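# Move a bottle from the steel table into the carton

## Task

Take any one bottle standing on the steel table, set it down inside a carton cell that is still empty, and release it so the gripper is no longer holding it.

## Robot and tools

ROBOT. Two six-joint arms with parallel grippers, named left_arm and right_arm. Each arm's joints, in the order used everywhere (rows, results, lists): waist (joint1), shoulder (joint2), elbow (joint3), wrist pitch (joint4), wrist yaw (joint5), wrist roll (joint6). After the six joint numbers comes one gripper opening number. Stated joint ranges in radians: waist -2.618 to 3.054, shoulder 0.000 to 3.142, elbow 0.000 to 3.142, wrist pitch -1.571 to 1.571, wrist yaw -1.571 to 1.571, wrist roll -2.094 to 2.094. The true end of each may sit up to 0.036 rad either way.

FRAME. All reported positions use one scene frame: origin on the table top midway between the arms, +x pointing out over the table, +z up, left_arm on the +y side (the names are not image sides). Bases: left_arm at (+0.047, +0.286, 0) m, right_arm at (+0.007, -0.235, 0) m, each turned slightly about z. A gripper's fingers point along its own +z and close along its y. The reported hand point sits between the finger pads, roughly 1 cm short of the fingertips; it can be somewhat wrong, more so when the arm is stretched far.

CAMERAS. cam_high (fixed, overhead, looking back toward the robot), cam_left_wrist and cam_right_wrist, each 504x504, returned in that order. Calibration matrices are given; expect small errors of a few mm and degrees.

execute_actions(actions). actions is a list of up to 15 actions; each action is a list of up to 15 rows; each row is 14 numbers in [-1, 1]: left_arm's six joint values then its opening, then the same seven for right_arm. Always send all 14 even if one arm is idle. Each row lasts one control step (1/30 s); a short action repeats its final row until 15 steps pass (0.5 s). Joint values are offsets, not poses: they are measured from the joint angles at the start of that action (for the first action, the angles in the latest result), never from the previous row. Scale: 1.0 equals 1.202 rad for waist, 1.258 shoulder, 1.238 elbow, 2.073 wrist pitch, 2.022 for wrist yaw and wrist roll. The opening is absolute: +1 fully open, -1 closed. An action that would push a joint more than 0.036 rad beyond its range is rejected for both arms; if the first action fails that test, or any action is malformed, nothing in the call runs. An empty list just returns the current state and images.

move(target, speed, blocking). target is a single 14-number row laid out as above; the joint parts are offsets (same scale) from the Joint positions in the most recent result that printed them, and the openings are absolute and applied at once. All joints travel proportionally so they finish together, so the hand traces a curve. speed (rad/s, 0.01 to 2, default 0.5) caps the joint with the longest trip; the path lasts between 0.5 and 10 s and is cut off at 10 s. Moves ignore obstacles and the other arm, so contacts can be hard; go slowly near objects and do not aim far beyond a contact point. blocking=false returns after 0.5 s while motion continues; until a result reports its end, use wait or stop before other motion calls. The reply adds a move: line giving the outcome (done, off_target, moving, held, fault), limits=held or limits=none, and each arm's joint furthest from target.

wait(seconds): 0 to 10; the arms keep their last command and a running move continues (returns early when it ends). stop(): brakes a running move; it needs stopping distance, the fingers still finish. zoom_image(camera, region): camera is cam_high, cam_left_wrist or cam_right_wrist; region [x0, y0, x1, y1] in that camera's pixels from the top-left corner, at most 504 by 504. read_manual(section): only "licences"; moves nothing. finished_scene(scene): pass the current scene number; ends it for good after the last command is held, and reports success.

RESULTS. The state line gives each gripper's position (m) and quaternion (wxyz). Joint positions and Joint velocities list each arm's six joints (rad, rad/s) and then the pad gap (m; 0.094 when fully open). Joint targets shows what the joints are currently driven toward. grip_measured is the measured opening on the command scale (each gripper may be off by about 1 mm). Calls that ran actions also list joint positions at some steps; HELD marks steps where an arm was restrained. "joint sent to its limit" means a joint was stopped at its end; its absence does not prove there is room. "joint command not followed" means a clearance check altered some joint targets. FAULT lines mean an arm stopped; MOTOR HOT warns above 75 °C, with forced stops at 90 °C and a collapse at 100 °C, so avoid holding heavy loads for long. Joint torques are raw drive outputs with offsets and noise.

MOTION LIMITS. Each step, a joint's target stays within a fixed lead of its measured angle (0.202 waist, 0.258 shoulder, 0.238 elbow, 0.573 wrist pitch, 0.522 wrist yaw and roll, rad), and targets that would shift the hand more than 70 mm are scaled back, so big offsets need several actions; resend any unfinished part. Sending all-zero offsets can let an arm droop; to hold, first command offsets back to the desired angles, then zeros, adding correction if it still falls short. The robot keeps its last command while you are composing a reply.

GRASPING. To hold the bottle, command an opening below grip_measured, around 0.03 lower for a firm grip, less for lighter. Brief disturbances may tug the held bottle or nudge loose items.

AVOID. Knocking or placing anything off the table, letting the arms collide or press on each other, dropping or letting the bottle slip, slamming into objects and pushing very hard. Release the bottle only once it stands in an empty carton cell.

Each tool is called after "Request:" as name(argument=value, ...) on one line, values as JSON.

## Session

Request:
execute_actions(actions=[])

Scene clock: 0.00 s.
left_arm: end_effector_position=(+0.4053, +0.2392, +0.3919) grip_measured=+1.000 end_effector_quat_wxyz=(+0.580, +0.451, +0.481, +0.478) | right_arm: end_effector_position=(+0.5510, -0.5219, +0.2484) grip_measured=+1.000 end_effector_quat_wxyz=(+0.588, +0.755, +0.097, +0.274)
Joint names: [waist, shoulder, elbow, wrist pitch, wrist yaw, wrist roll]
Joint positions: left_arm=[-0.29   0.941  0.81   0.261 -0.132  1.46   0.094] | right_arm=[-0.356  2.11   1.654  0.247  0.697  2.014  0.094]
Joint velocities: left_arm=[ 0.002  0.002 -0.017 -0.007 -0.022 -0.007  0.   ] | right_arm=[-0.017  0.002 -0.007  0.022  0.022  0.022  0.   ]
Joint torques (N m, as the arm reports them, + toward a larger angle): no reading
Joint targets: left_arm=[-0.290 0.934 0.819 0.257 -0.132 1.455] | right_arm=[-0.356 2.098 1.664 0.241 0.701 2.004]
camera_calibration (this result's frames):
cam_left_wrist: T_world_to_cam=[[0.0844876, 0.0934705, -0.992031, 0.333151], [-0.463861, 0.884821, 0.0438637, -0.00886109], [0.88187, 0.456459, 0.118114, -0.389129], [0, 0, 0, 1]] pos_world=[0.310904, 0.154322, 0.376846]
cam_right_wrist: T_world_to_cam=[[0.1922, 0.241579, -0.951156, 0.263913], [0.278578, 0.915924, 0.288923, 0.252037], [0.940985, -0.320502, 0.108742, -0.587182], [0, 0, 0, 1]] pos_world=[0.431594, -0.482795, 0.242054]

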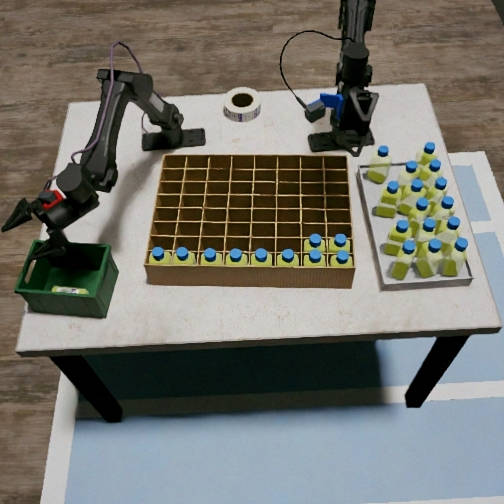

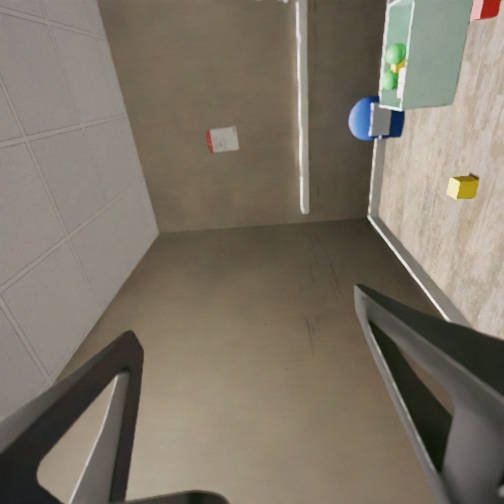

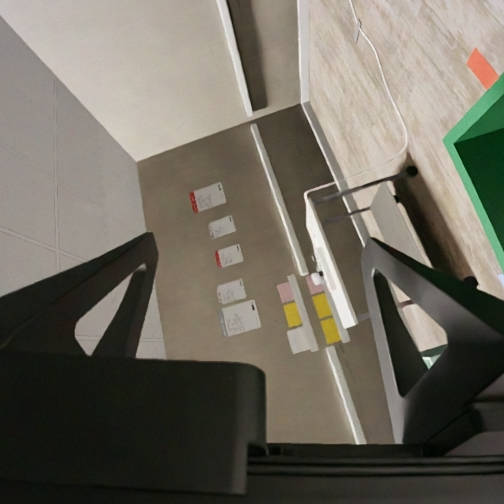

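Request:
move(target=[0.441,0.334,0.465,-0.88,0.065,-0.722,0.3, 0,0,0,0,0,0,1], speed=1.2)

Scene clock: 2.73 s.
left_arm: end_effector_position=(+0.2489, +0.3560, +0.1899) grip_measured=+0.301 end_effector_quat_wxyz=(+0.013, -0.157, +0.987, +0.008) | right_arm: end_effector_position=(+0.5510, -0.5219, +0.2483) grip_measured=+1.000 end_effector_quat_wxyz=(+0.588, +0.755, +0.096, +0.274)
Joint names: [waist, shoulder, elbow, wrist pitch, wrist yaw, wrist roll]
Joint positions: left_arm=[ 0.23   1.35   1.358 -1.551 -0.011  0.006  0.061] | right_arm=[-0.356  2.11   1.654  0.246  0.697  2.016  0.094]
Joint velocities: left_arm=[ 0.002 -0.017  0.017  0.007  0.007 -0.051 -0.   ] | right_arm=[-0.007  0.007  0.017  0.007  0.066 -0.051  0.   ]
Joint torques (N m, as the arm reports them, + toward a larger angle): left_arm=[ 0.74 -3.59  8.88  0.34  0.05 -0.06] | right_arm=[ -0.02 -13.58   6.7    1.9    0.11  -0.04]
Joint targets: left_arm=[0.241 1.361 1.386 -1.563 -0.001 0.000] | right_arm=[-0.356 2.110 1.654 0.246 0.697 2.014]
move: off_target (left_arm); limits=none; left_arm: farthest joint: the elbow, 0.027 radians from its target (0.575 radians at the start); right_arm: farthest joint: the wrist roll, 0.002 radians from its target (0.000 radians at the start)
camera_calibration (this result's frames):
cam_left_wrist: T_world_to_cam=[[0.0880992, -0.995525, 0.0341844, 0.326978], [-0.870359, -0.060241, 0.488718, 0.177264], [-0.484472, -0.0728084, -0.871772, 0.435811], [0, 0, 0, 1]] pos_world=[0.336615, 0.367924, 0.282118]
cam_right_wrist: T_world_to_cam=[[0.193757, 0.242764, -0.950539, 0.263448], [0.278464, 0.915441, 0.290562, 0.251462], [0.9407, -0.320989, 0.109772, -0.58751], [0, 0, 0, 1]] pos_world=[0.431602, -0.482739, 0.241844]

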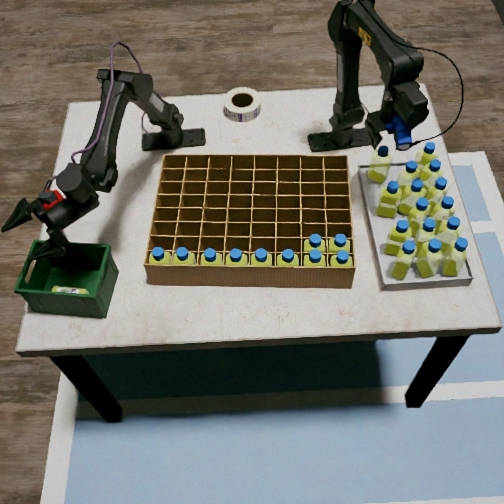

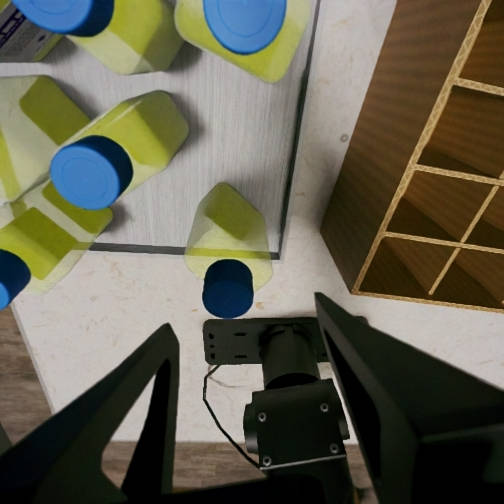

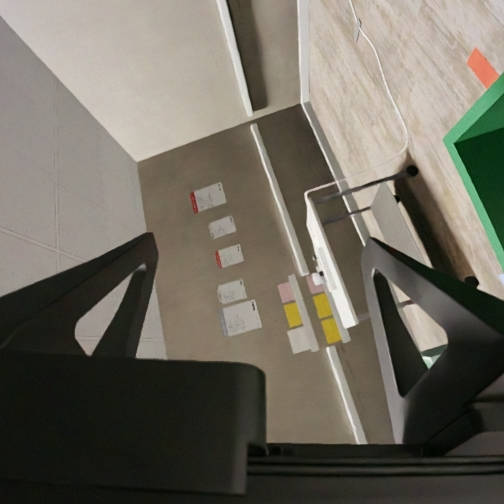

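Request:
move(target=[0.083,-0.06,-0.118,0.035,0.01,0,0.3, 0,0,0,0,0,0,1])

Scene clock: 4.17 s.
left_arm: end_effector_position=(+0.2297, +0.3662, +0.1664) grip_measured=+0.301 end_effector_quat_wxyz=(+0.004, -0.201, +0.980, +0.001) | right_arm: end_effector_position=(+0.5510, -0.5219, +0.2483) grip_measured=+1.000 end_effector_quat_wxyz=(+0.587, +0.755, +0.096, +0.275)
Joint names: [waist, shoulder, elbow, wrist pitch, wrist yaw, wrist roll]
Joint positions: left_arm=[ 0.318  1.298  1.225 -1.49  -0.001  0.005  0.061] | right_arm=[-0.356  2.11   1.654  0.246  0.697  2.018  0.094]
Joint velocities: left_arm=[-0.022  0.022 -0.002  0.022  0.051 -0.037 -0.001] | right_arm=[-0.007 -0.007  0.007  0.007 -0.022 -0.066  0.   ]
Joint torques (N m, as the arm reports them, + toward a larger angle): left_arm=[ 0.85 -6.08  5.48  0.52  0.05  0.  ] | right_arm=[ -0.04 -13.57   6.72   1.91   0.1   -0.04]
Joint targets: left_arm=[0.329 1.275 1.212 -1.479 0.010 0.006] | right_arm=[-0.356 2.110 1.654 0.246 0.697 2.016]
move: off_target (left_arm); limits=none; left_arm: farthest joint: the shoulder, 0.023 radians from its target (0.076 radians at the start); right_arm: farthest joint: the wrist roll, 0.002 radians from its target (0.000 radians at the start)
camera_calibration (this result's frames):
cam_left_wrist: T_world_to_cam=[[0.176511, -0.983093, 0.0487, 0.312295], [-0.8548, -0.128569, 0.50278, 0.191754], [-0.488018, -0.130375, -0.863042, 0.427267], [0, 0, 0, 1]] pos_world=[0.317302, 0.387374, 0.257131]
cam_right_wrist: T_world_to_cam=[[0.195661, 0.243841, -0.949873, 0.262795], [0.278241, 0.914987, 0.292199, 0.250942], [0.940372, -0.321465, 0.111181, -0.587927], [0, 0, 0, 1]] pos_world=[0.431629, -0.482687, 0.241663]

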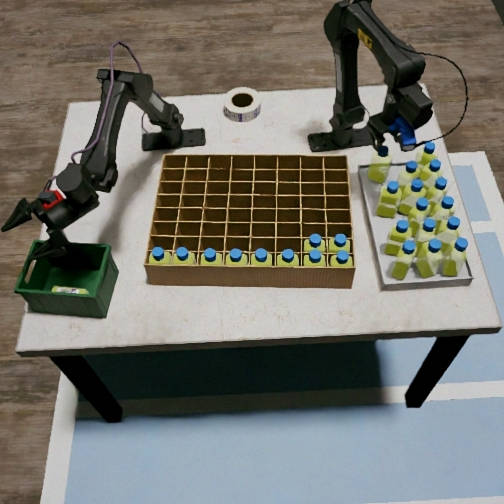

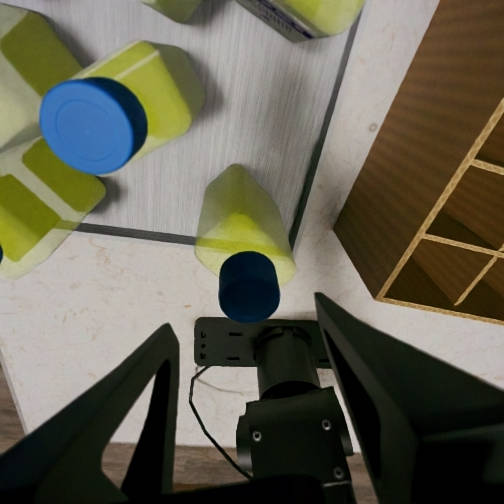

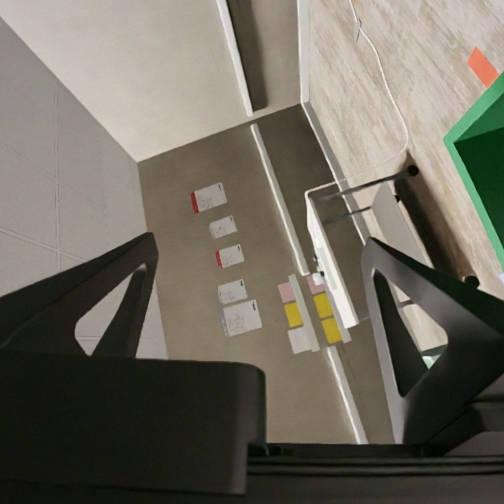

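Request:
move(target=[0.005,0.008,-0.095,0.056,0,-0.287,0.3, 0,0,0,0,0,0,1])

Scene clock: 6.50 s.
left_arm: end_effector_position=(+0.2326, +0.3674, +0.1401) grip_measured=+0.301 end_effector_quat_wxyz=(+0.004, -0.470, +0.882, -0.000) | right_arm: end_effector_position=(+0.5510, -0.5219, +0.2483) grip_measured=+1.000 end_effector_quat_wxyz=(+0.587, +0.755, +0.095, +0.276)
Joint names: [waist, shoulder, elbow, wrist pitch, wrist yaw, wrist roll]
Joint positions: left_arm=[ 0.318  1.298  1.12  -1.385 -0.001 -0.569  0.061] | right_arm=[-0.356  2.11   1.654  0.246  0.697  2.021  0.094]
Joint velocities: left_arm=[ 0.007 -0.002 -0.002 -0.037 -0.051  0.095 -0.001] | right_arm=[-0.012  0.007 -0.012 -0.007  0.022 -0.037  0.   ]
Joint torques (N m, as the arm reports them, + toward a larger angle): left_arm=[ 0.37 -3.27  5.51  0.54 -0.03 -0.06] | right_arm=[ -0.03 -13.58   6.71   1.91   0.11  -0.05]
Joint targets: left_arm=[0.324 1.308 1.107 -1.374 -0.001 -0.575] | right_arm=[-0.356 2.110 1.654 0.246 0.697 2.018]
move: done; limits=none; left_arm: farthest joint: the elbow, 0.012 radians from its target (0.117 radians at the start); right_arm: farthest joint: the wrist roll, 0.003 radians from its target (0.000 radians at the start)
camera_calibration (this result's frames):
cam_left_wrist: T_world_to_cam=[[0.682214, -0.729205, 0.0533235, 0.102747], [-0.649454, -0.57087, 0.502312, 0.322406], [-0.335848, -0.377315, -0.863041, 0.461501], [0, 0, 0, 1]] pos_world=[0.294286, 0.433107, 0.230867]
cam_right_wrist: T_world_to_cam=[[0.197564, 0.244916, -0.949202, 0.262141], [0.278014, 0.914532, 0.293835, 0.250423], [0.940041, -0.321943, 0.112588, -0.588344], [0, 0, 0, 1]] pos_world=[0.431656, -0.482636, 0.241483]

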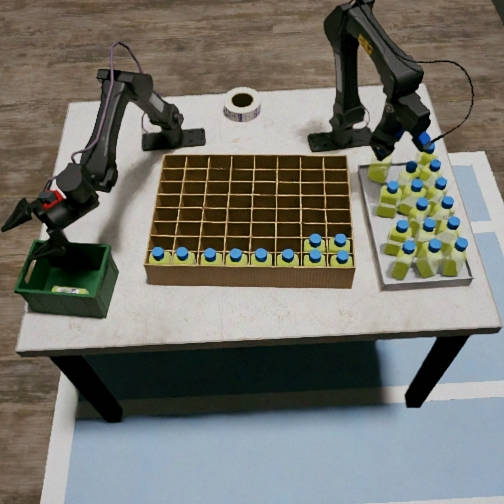

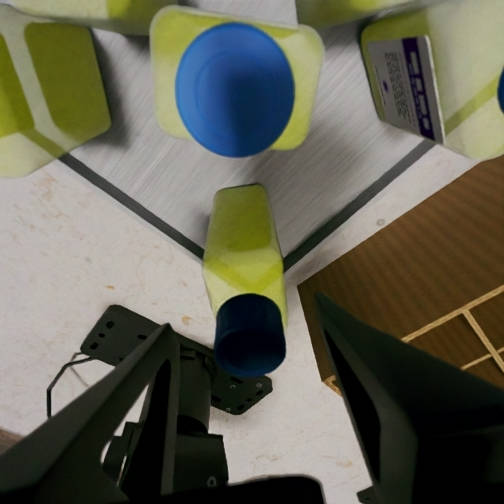

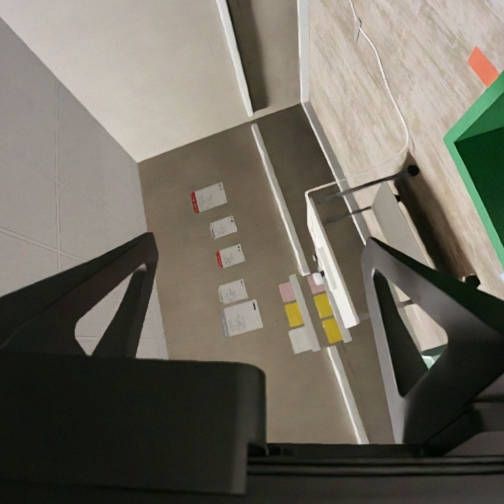

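Request:
move(target=[0,0,0,0,0,0,-0.47, 0,0,0,0,0,0,1])

Request:
move(target=[0,-0.175,0.29,-0.09,0,0,-0.47, 0,0,0,0,0,0,1], speed=0.4)

Scene clock: 7.50 s.
left_arm: end_effector_position=(+0.2327, +0.3674, +0.1401) grip_measured=-0.439 end_effector_quat_wxyz=(+0.004, -0.471, +0.882, -0.000) | right_arm: end_effector_position=(+0.5510, -0.5219, +0.2483) grip_measured=+1.000 end_effector_quat_wxyz=(+0.587, +0.756, +0.094, +0.276)
Joint names: [waist, shoulder, elbow, wrist pitch, wrist yaw, wrist roll]
Joint positions: left_arm=[ 0.318  1.298  1.12  -1.384 -0.    -0.57   0.026] | right_arm=[-0.356  2.11   1.654  0.246  0.697  2.023  0.094]
Joint velocities: left_arm=[ 0.007  0.002  0.012 -0.037 -0.051  0.066 -0.   ] | right_arm=[-0.022 -0.012  0.017 -0.037 -0.066  0.022  0.   ]
Joint torques (N m, as the arm reports them, + toward a larger angle): left_arm=[-0.04 -4.16  6.61  0.42 -0.05  0.  ] | right_arm=[  0.01 -13.59   6.72   1.91   0.08  -0.04]
Joint targets: left_arm=[0.318 1.298 1.120 -1.384 -0.000 -0.570] | right_arm=[-0.356 2.110 1.654 0.246 0.697 2.021]
move: done; limits=none; left_arm: farthest joint: the wrist pitch, 0.001 radians from its target (0.001 radians at the start); right_arm: farthest joint: the wrist roll, 0.002 radians from its target (0.000 radians at the start)
camera_calibration (this result's frames):
cam_left_wrist: T_world_to_cam=[[0.682741, -0.728676, 0.0538164, 0.102265], [-0.649274, -0.571261, 0.5021, 0.322597], [-0.335125, -0.377746, -0.863133, 0.461534], [0, 0, 0, 1]] pos_world=[0.294305, 0.433148, 0.230885]
cam_right_wrist: T_world_to_cam=[[0.199466, 0.245989, -0.948527, 0.261486], [0.277785, 0.914075, 0.29547, 0.249905], [0.939707, -0.322422, 0.113994, -0.588759], [0, 0, 0, 1]] pos_world=[0.431684, -0.482584, 0.241302]

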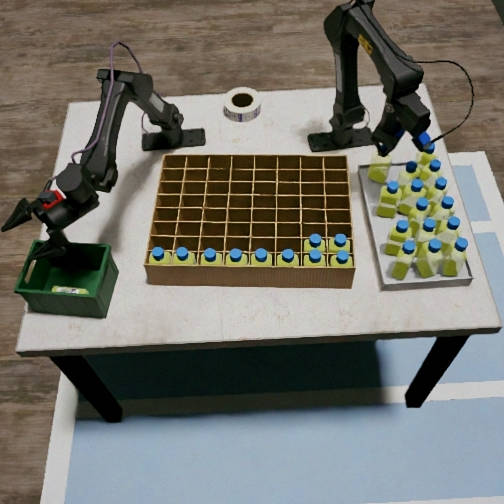

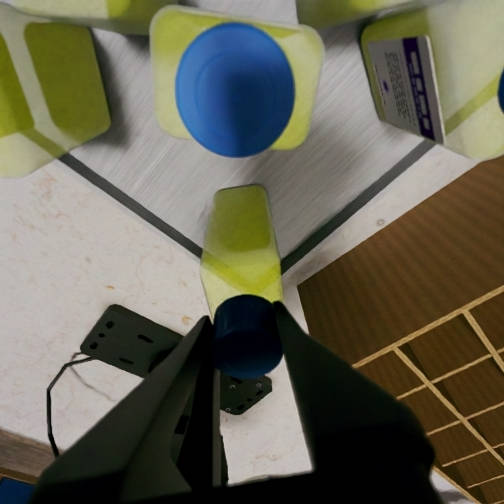

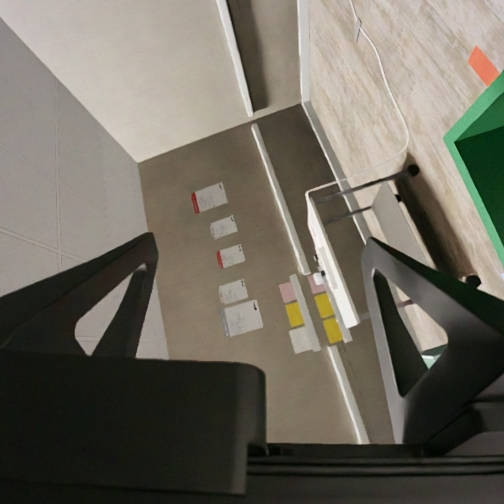

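Scene clock: 8.90 s.
left_arm: end_effector_position=(+0.2271, +0.3650, +0.2638) grip_measured=-0.439 end_effector_quat_wxyz=(+0.184, -0.463, +0.867, -0.015) | right_arm: end_effector_position=(+0.5510, -0.5219, +0.2483) grip_measured=+1.000 end_effector_quat_wxyz=(+0.586, +0.756, +0.093, +0.277)
Joint names: [waist, shoulder, elbow, wrist pitch, wrist yaw, wrist roll]
Joint positions: left_arm=[ 0.318  1.092  1.453 -1.561 -0.    -0.57   0.026] | right_arm=[-0.356  2.11   1.654  0.246  0.697  2.025  0.094]
Joint velocities: left_arm=[ 0.017  0.012 -0.002 -0.022  0.037 -0.037  0.   ] | right_arm=[-0.002  0.022 -0.012  0.007 -0.037 -0.051  0.   ]
Joint torques (N m, as the arm reports them, + toward a larger angle): left_arm=[-0.05 -2.84  8.44  1.06 -0.04  0.  ] | right_arm=[ -0.02 -13.58   6.74   1.9    0.1   -0.03]
Joint targets: left_arm=[0.318 1.077 1.479 -1.563 -0.000 -0.570] | right_arm=[-0.356 2.110 1.654 0.246 0.697 2.023]
joint sent to its limit (left arm) — the command would take the wrist pitch past its lower limit, so that joint was sent only as far as its limit.
move: off_target (left_arm); limits=none; left_arm: farthest joint: the elbow, 0.027 radians from its target (0.359 radians at the start); right_arm: farthest joint: the wrist roll, 0.002 radians from its target (0.000 radians at the start)
camera_calibration (this result's frames):
cam_left_wrist: T_world_to_cam=[[0.645381, -0.744924, 0.169032, 0.0816725], [-0.763351, -0.620874, 0.178357, 0.384908], [-0.0279152, -0.244139, -0.969338, 0.474978], [0, 0, 0, 1]] pos_world=[0.254369, 0.41578, 0.377958]
cam_right_wrist: T_world_to_cam=[[0.201366, 0.247061, -0.947846, 0.260829], [0.277552, 0.913616, 0.297103, 0.249388], [0.93937, -0.322903, 0.115399, -0.589174], [0, 0, 0, 1]] pos_world=[0.431712, -0.482532, 0.241122]

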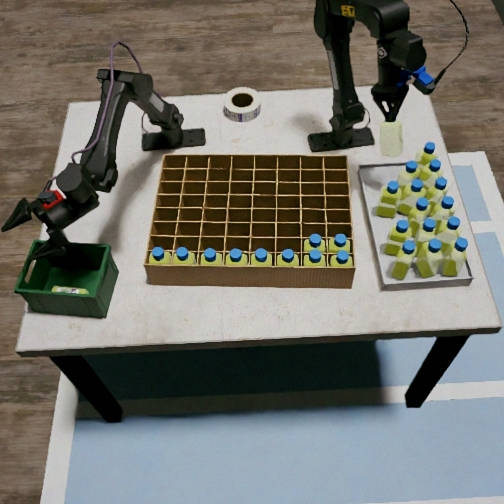

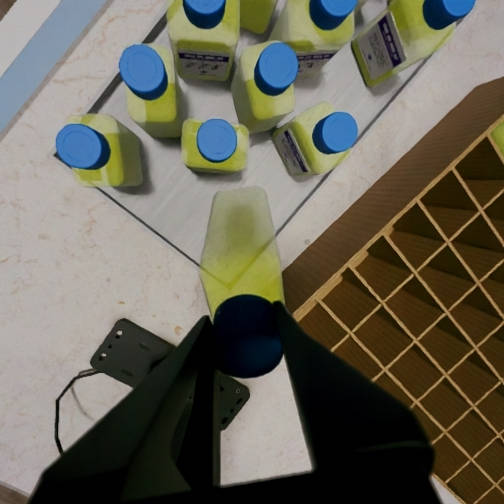

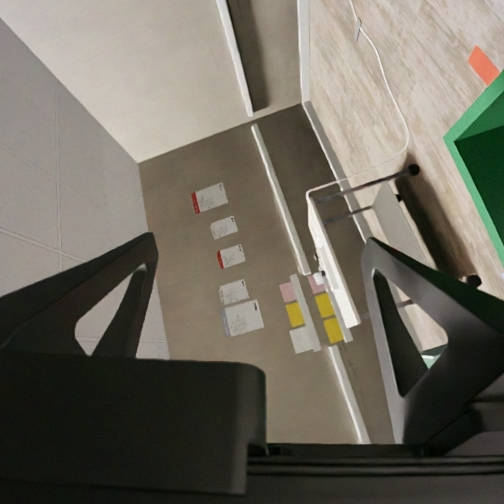

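Request:
move(target=[-0.714,0,0.02,0,0,0.5,-0.49, 0,0,0,0,0,0,1], speed=0.8)

Request:
move(target=[0,0.175,0.145,0,0,0.365,-0.49, 0,0,0,0,0,0,1], speed=0.8)

Scene clock: 11.23 s.
left_arm: end_effector_position=(+0.2258, +0.2037, +0.2638) grip_measured=-0.439 end_effector_quat_wxyz=(+0.184, +0.415, +0.891, +0.000) | right_arm: end_effector_position=(+0.5510, -0.5219, +0.2483) grip_measured=+1.000 end_effector_quat_wxyz=(+0.586, +0.756, +0.092, +0.278)
Joint names: [waist, shoulder, elbow, wrist pitch, wrist yaw, wrist roll]
Joint positions: left_arm=[-0.529  1.092  1.453 -1.561 -0.     0.437  0.026] | right_arm=[-0.356  2.11   1.654  0.246  0.697  2.027  0.094]
Joint velocities: left_arm=[ 0.012 -0.017  0.002 -0.051 -0.037  0.007  0.   ] | right_arm=[-0.007  0.017 -0.022  0.037 -0.081  0.066  0.   ]
Joint torques (N m, as the arm reports them, + toward a larger angle): left_arm=[-0.93 -1.6   8.28  1.1  -0.04  0.06] | right_arm=[  0.02 -13.53   6.72   1.89   0.1   -0.06]
Joint targets: left_arm=[-0.541 1.092 1.477 -1.561 -0.000 0.441] | right_arm=[-0.356 2.110 1.654 0.246 0.697 2.025]
move: off_target (left_arm); limits=none; left_arm: farthest joint: the elbow, 0.025 radians from its target (0.025 radians at the start); right_arm: farthest joint: the wrist roll, 0.002 radians from its target (0.000 radians at the start)
camera_calibration (this result's frames):
cam_left_wrist: T_world_to_cam=[[-0.868913, -0.462925, -0.175185, 0.337673], [-0.493524, 0.83728, 0.235363, -0.089176], [0.0377238, 0.290968, -0.955989, 0.308225], [0, 0, 0, 1]] pos_world=[0.23777, 0.141299, 0.374804]
cam_right_wrist: T_world_to_cam=[[0.203266, 0.248131, -0.947161, 0.260171], [0.277315, 0.913155, 0.298736, 0.248872], [0.939031, -0.323385, 0.116803, -0.589587], [0, 0, 0, 1]] pos_world=[0.43174, -0.48248, 0.240942]

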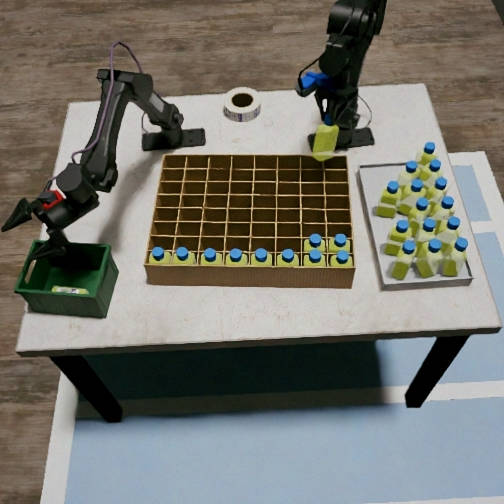

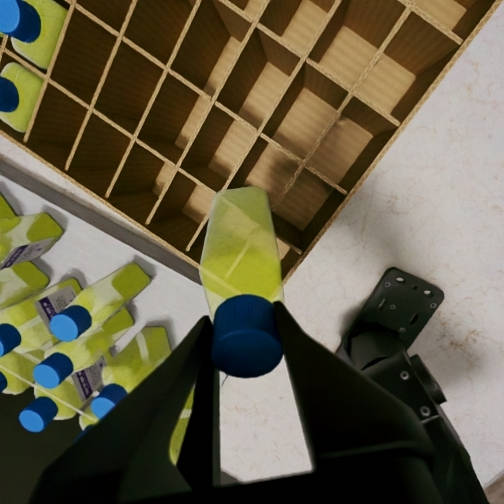

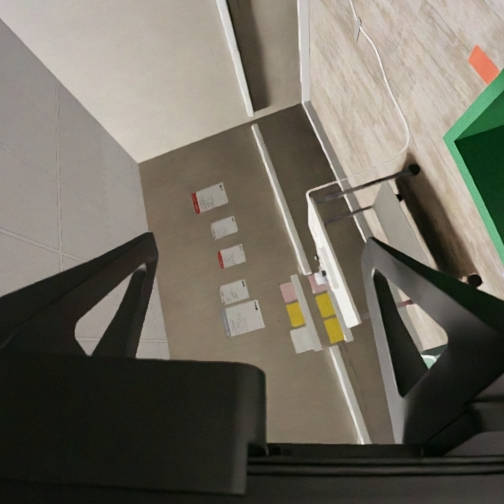

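Scene clock: 13.03 s.
left_arm: end_effector_position=(+0.2675, +0.1843, +0.2630) grip_measured=-0.439 end_effector_quat_wxyz=(+0.138, +0.712, +0.687, +0.053) | right_arm: end_effector_position=(+0.5510, -0.5219, +0.2483) grip_measured=+1.000 end_effector_quat_wxyz=(+0.586, +0.756, +0.091, +0.278)
Joint names: [waist, shoulder, elbow, wrist pitch, wrist yaw, wrist roll]
Joint positions: left_arm=[-0.529  1.309  1.597 -1.561 -0.     1.17   0.026] | right_arm=[-0.356  2.11   1.654  0.246  0.697  2.03   0.094]
Joint velocities: left_arm=[-0.007 -0.002  0.002  0.022  0.11  -0.051 -0.   ] | right_arm=[-0.002 -0.007 -0.002 -0.066 -0.007 -0.037  0.   ]
Joint torques (N m, as the arm reports them, + toward a larger angle): left_arm=[-0.03 -3.63  9.36  0.98 -0.04  0.04] | right_arm=[  0.01 -13.58   6.71   1.89   0.1   -0.05]
Joint targets: left_arm=[-0.529 1.313 1.632 -1.561 -0.000 1.175] | right_arm=[-0.356 2.110 1.654 0.246 0.697 2.027]
move: off_target (left_arm); limits=none; left_arm: farthest joint: the elbow, 0.036 radians from its target (0.180 radians at the start); right_arm: farthest joint: the wrist roll, 0.003 radians from its target (0.000 radians at the start)
camera_calibration (this result's frames):
cam_left_wrist: T_world_to_cam=[[-0.938914, 0.247438, -0.239196, 0.269387], [0.118212, 0.884619, 0.451082, -0.281268], [0.323213, 0.395251, -0.859832, 0.19067], [0, 0, 0, 1]] pos_world=[0.224553, 0.106796, 0.355255]
cam_right_wrist: T_world_to_cam=[[0.205165, 0.2492, -0.946471, 0.259511], [0.277076, 0.912693, 0.300368, 0.248358], [0.938688, -0.323869, 0.118206, -0.589999], [0, 0, 0, 1]] pos_world=[0.431769, -0.482427, 0.240762]

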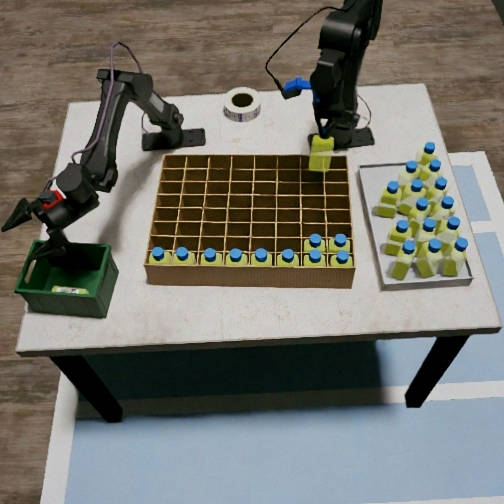

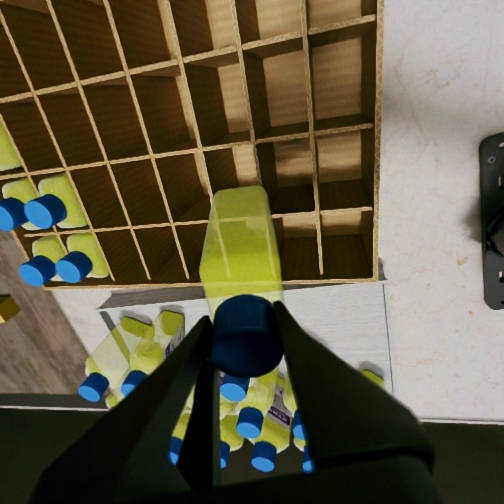

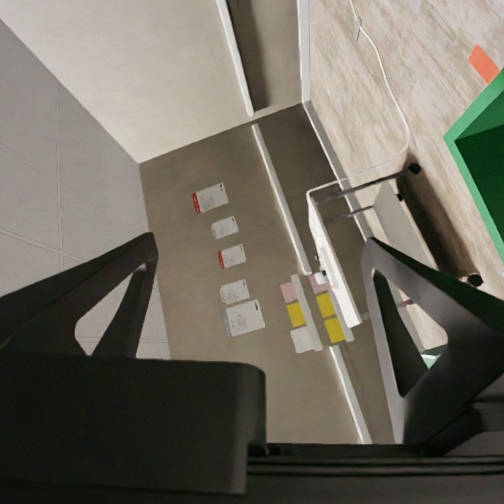

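Request:
move(target=[-0.07,-0.06,-0.085,0,0,-0.005,-0.49, 0,0,0,0,0,0,1], speed=0.3)

Scene clock: 14.27 s.
left_arm: end_effector_position=(+0.2435, +0.1776, +0.2463) grip_measured=-0.439 end_effector_quat_wxyz=(+0.119, +0.737, +0.664, +0.041) | right_arm: end_effector_position=(+0.5510, -0.5219, +0.2483) grip_measured=+1.000 end_effector_quat_wxyz=(+0.585, +0.756, +0.090, +0.279)
Joint names: [waist, shoulder, elbow, wrist pitch, wrist yaw, wrist roll]
Joint positions: left_arm=[-0.601  1.258  1.5   -1.561 -0.001  1.166  0.026] | right_arm=[-0.356  2.11   1.654  0.246  0.697  2.032  0.094]
Joint velocities: left_arm=[ 0.007  0.002 -0.017  0.037 -0.007  0.051 -0.   ] | right_arm=[ 0.002  0.007 -0.007  0.022 -0.051 -0.066  0.   ]
Joint torques (N m, as the arm reports them, + toward a larger angle): left_arm=[-0.87 -5.54  5.58  0.89 -0.04 -0.07] | right_arm=[ -0.02 -13.55   6.75   1.9    0.08  -0.04]
Joint targets: left_arm=[-0.613 1.234 1.492 -1.561 -0.000 1.160] | right_arm=[-0.356 2.110 1.654 0.246 0.697 2.030]
move: off_target (left_arm); limits=none; left_arm: farthest joint: the shoulder, 0.024 radians from its target (0.076 radians at the start); right_arm: farthest joint: the wrist roll, 0.002 radians from its target (0.000 radians at the start)
camera_calibration (this result's frames):
cam_left_wrist: T_world_to_cam=[[-0.928279, 0.315901, -0.196224, 0.219229], [0.196629, 0.86479, 0.462033, -0.283268], [0.31565, 0.390313, -0.864882, 0.190614], [0, 0, 0, 1]] pos_world=[0.199037, 0.101314, 0.338756]
cam_right_wrist: T_world_to_cam=[[0.207063, 0.250267, -0.945775, 0.258849], [0.276833, 0.912228, 0.301999, 0.247844], [0.938343, -0.324355, 0.119607, -0.59041], [0, 0, 0, 1]] pos_world=[0.431798, -0.482374, 0.240582]

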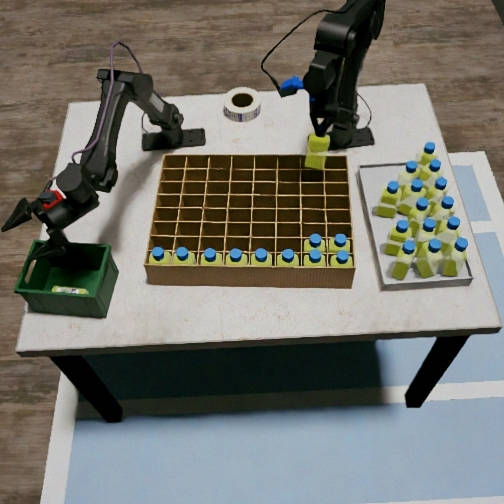

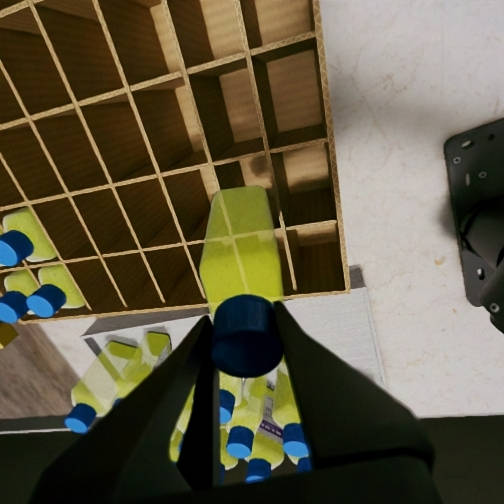

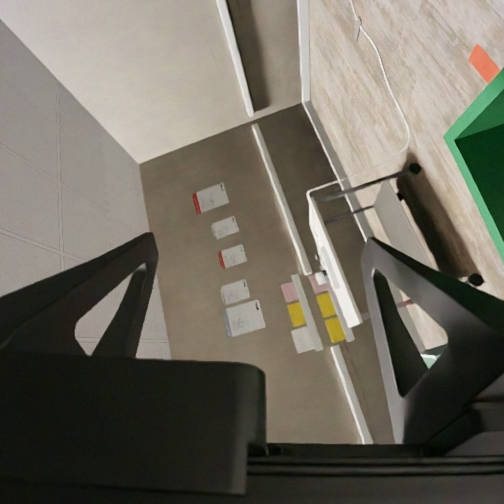

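Request:
move(target=[0,0.231,0.053,0,0,0,-0.49, 0,0,0,0,0,0,1], speed=0.12)

Scene clock: 17.27 s.
left_arm: end_effector_position=(+0.2728, +0.1613, +0.1906) grip_measured=-0.439 end_effector_quat_wxyz=(-0.003, +0.743, +0.669, -0.001) | right_arm: end_effector_position=(+0.5510, -0.5219, +0.2483) grip_measured=+1.000 end_effector_quat_wxyz=(+0.585, +0.756, +0.089, +0.280)
Joint names: [waist, shoulder, elbow, wrist pitch, wrist yaw, wrist roll]
Joint positions: left_arm=[-0.601  1.545  1.531 -1.562 -0.001  1.166  0.026] | right_arm=[-0.356  2.11   1.654  0.246  0.697  2.034  0.094]
Joint velocities: left_arm=[-0.002 -0.002 -0.002  0.125 -0.066 -0.066 -0.001] | right_arm=[ 0.007  0.002  0.007  0.022 -0.022  0.066  0.   ]
Joint torques (N m, as the arm reports them, + toward a larger angle): left_arm=[-0.06 -6.31  9.45  0.38 -0.04  0.  ] | right_arm=[  0.03 -13.58   6.67   1.9    0.1   -0.04]
Joint targets: left_arm=[-0.601 1.548 1.566 -1.561 -0.001 1.166] | right_arm=[-0.356 2.110 1.654 0.246 0.697 2.032]
move: off_target (left_arm); limits=none; left_arm: farthest joint: the elbow, 0.035 radians from its target (0.065 radians at the start); right_arm: farthest joint: the wrist roll, 0.002 radians from its target (0.000 radians at the start)
camera_calibration (this result's frames):
cam_left_wrist: T_world_to_cam=[[-0.944252, 0.32438, 0.0562616, 0.195431], [0.306436, 0.803494, 0.510386, -0.278499], [0.120353, 0.499174, -0.858103, 0.174051], [0, 0, 0, 1]] pos_world=[0.248931, 0.073497, 0.280501]
cam_right_wrist: T_world_to_cam=[[0.208961, 0.251333, -0.945075, 0.258187], [0.276587, 0.911762, 0.303628, 0.247331], [0.937995, -0.324842, 0.121007, -0.59082], [0, 0, 0, 1]] pos_world=[0.431827, -0.482322, 0.240402]

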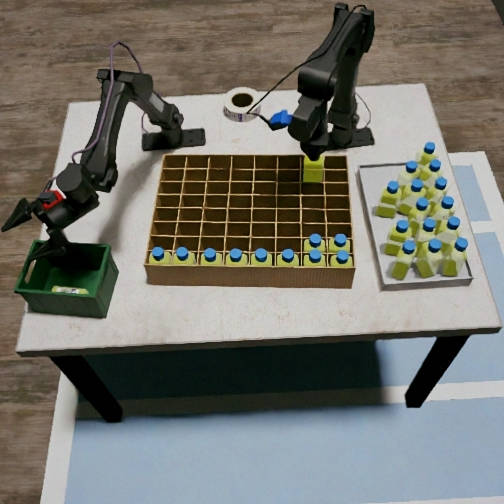

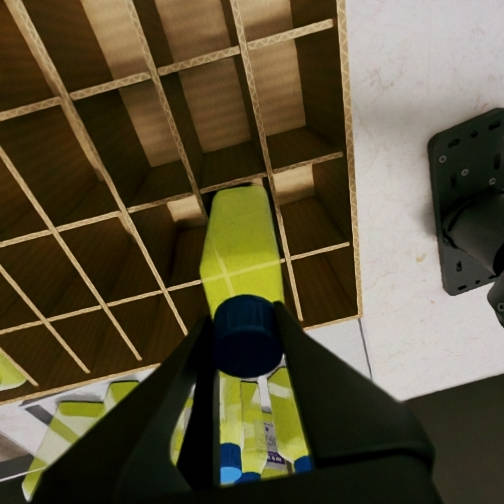

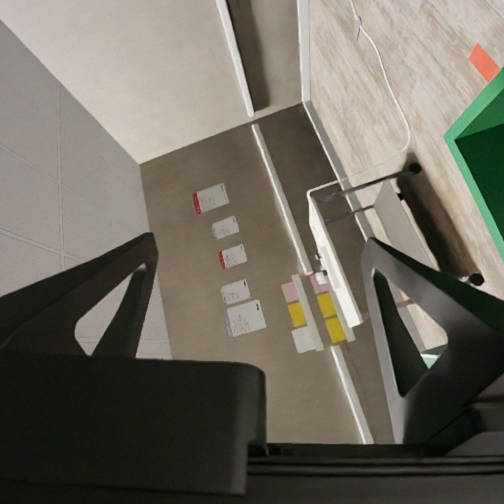

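Request:
move(target=[0,-0.02,-0.18,0.11,0,0,-0.49, 0,0,0,0,0,0,1], speed=0.15)

Scene clock: 20.13 s.
left_arm: end_effector_position=(+0.2720, +0.1617, +0.1414) grip_measured=-0.439 end_effector_quat_wxyz=(-0.011, +0.738, +0.674, -0.004) | right_arm: end_effector_position=(+0.5510, -0.5219, +0.2483) grip_measured=+1.000 end_effector_quat_wxyz=(+0.585, +0.756, +0.089, +0.280)
Joint names: [waist, shoulder, elbow, wrist pitch, wrist yaw, wrist roll]
Joint positions: left_arm=[-0.601  1.535  1.324 -1.383 -0.001  1.152  0.026] | right_arm=[-0.356  2.11   1.654  0.246  0.697  2.036  0.094]
Joint velocities: left_arm=[ 0.002 -0.012 -0.012 -0.051  0.037 -0.051  0.001] | right_arm=[ 0.002 -0.017 -0.007  0.007  0.022 -0.022  0.   ]
Joint torques (N m, as the arm reports them, + toward a larger angle): left_arm=[-0.03 -7.95  5.31  0.85 -0.04  0.17] | right_arm=[  0.02 -13.62   6.74   1.9    0.1   -0.04]
Joint targets: left_arm=[-0.601 1.519 1.308 -1.334 -0.001 1.166] | right_arm=[-0.356 2.110 1.654 0.246 0.697 2.034]
move: off_target (left_arm); limits=none; left_arm: farthest joint: the wrist pitch, 0.049 radians from its target (0.228 radians at the start); right_arm: farthest joint: the wrist roll, 0.002 radians from its target (0.000 radians at the start)
camera_calibration (this result's frames):
cam_left_wrist: T_world_to_cam=[[-0.947577, 0.310798, 0.0741779, 0.197933], [0.303534, 0.803032, 0.512842, -0.252939], [0.099823, 0.508473, -0.855272, 0.135331], [0, 0, 0, 1]] pos_world=[0.250823, 0.072789, 0.23078]
cam_right_wrist: T_world_to_cam=[[0.210541, 0.25222, -0.944488, 0.257633], [0.27638, 0.911371, 0.304986, 0.246905], [0.937703, -0.325249, 0.122172, -0.591161], [0, 0, 0, 1]] pos_world=[0.431852, -0.482277, 0.240252]

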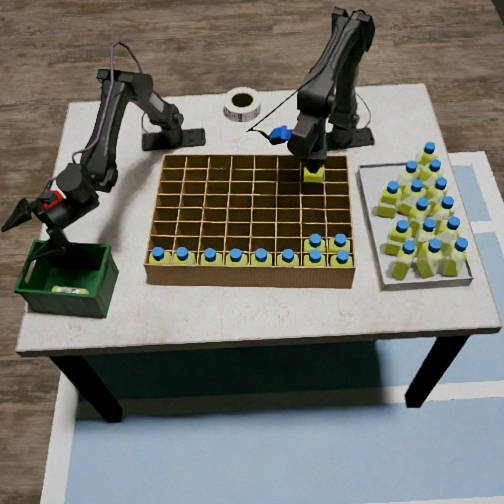

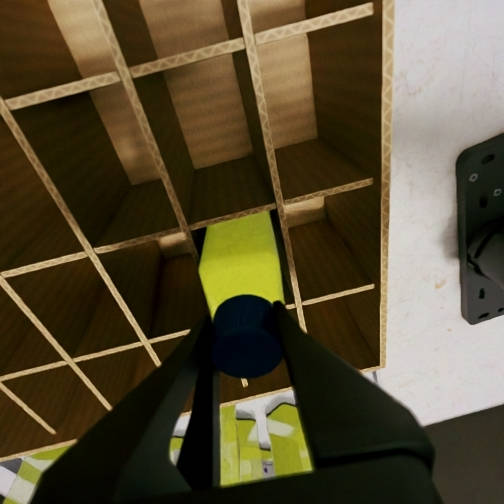

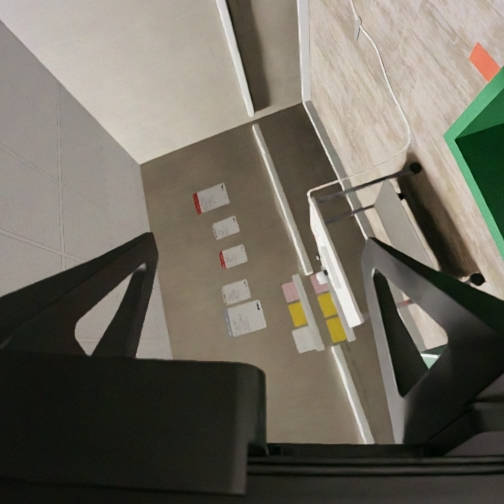

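Request:
move(target=[0,-0.033,-0.075,0.045,0,-0.015,-0.49, 0,0,0,0,0,0,1], speed=0.08)

Scene clock: 21.80 s.
left_arm: end_effector_position=(+0.2711, +0.1622, +0.1249) grip_measured=-0.439 end_effector_quat_wxyz=(-0.005, +0.728, +0.686, -0.001) | right_arm: end_effector_position=(+0.5510, -0.5219, +0.2483) grip_measured=+1.000 end_effector_quat_wxyz=(+0.584, +0.756, +0.088, +0.281)
Joint names: [waist, shoulder, elbow, wrist pitch, wrist yaw, wrist roll]
Joint positions: left_arm=[-0.601  1.518  1.242 -1.305 -0.001  1.121  0.026] | right_arm=[-0.356  2.11   1.654  0.246  0.697  2.038  0.094]
Joint velocities: left_arm=[ 0.002 -0.002 -0.002  0.022 -0.095 -0.007 -0.001] | right_arm=[-0.007  0.002  0.007 -0.007 -0.066  0.051  0.   ]
Joint torques (N m, as the arm reports them, + toward a larger angle): left_arm=[-0.03 -8.65  5.67  0.52 -0.04  0.03] | right_arm=[  0.   -13.56   6.74   1.9    0.1   -0.05]
Joint targets: left_arm=[-0.601 1.494 1.231 -1.290 -0.001 1.122] | right_arm=[-0.356 2.110 1.654 0.246 0.697 2.036]
move: off_target (left_arm); limits=none; left_arm: farthest joint: the shoulder, 0.025 radians from its target (0.041 radians at the start); right_arm: farthest joint: the wrist roll, 0.002 radians from its target (0.000 radians at the start)
camera_calibration (this result's frames):
cam_left_wrist: T_world_to_cam=[[-0.957774, 0.281055, 0.0606463, 0.207392], [0.271632, 0.815328, 0.511329, -0.237762], [0.0942648, 0.506211, -0.857243, 0.123154], [0, 0, 0, 1]] pos_world=[0.251609, 0.0732235, 0.21457]
cam_right_wrist: T_world_to_cam=[[0.212436, 0.253283, -0.943779, 0.256967], [0.276128, 0.910902, 0.306614, 0.246395], [0.93735, -0.325739, 0.12357, -0.59157], [0, 0, 0, 1]] pos_world=[0.431882, -0.482224, 0.240073]

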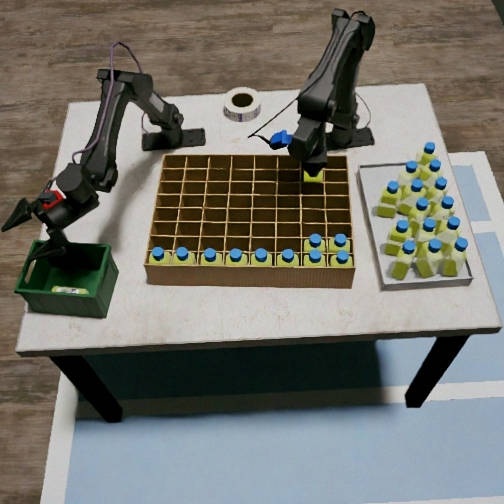

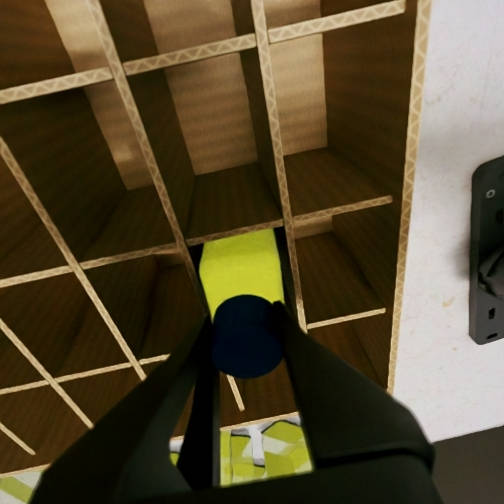

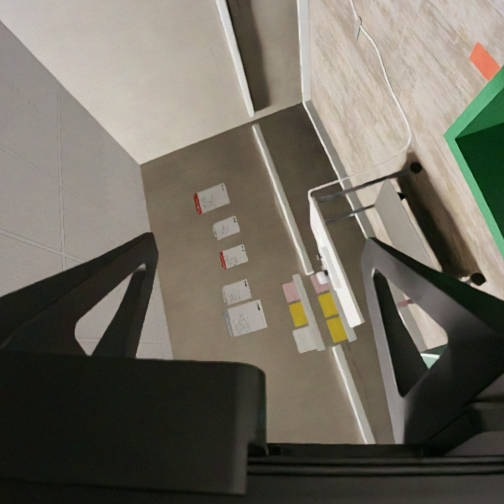

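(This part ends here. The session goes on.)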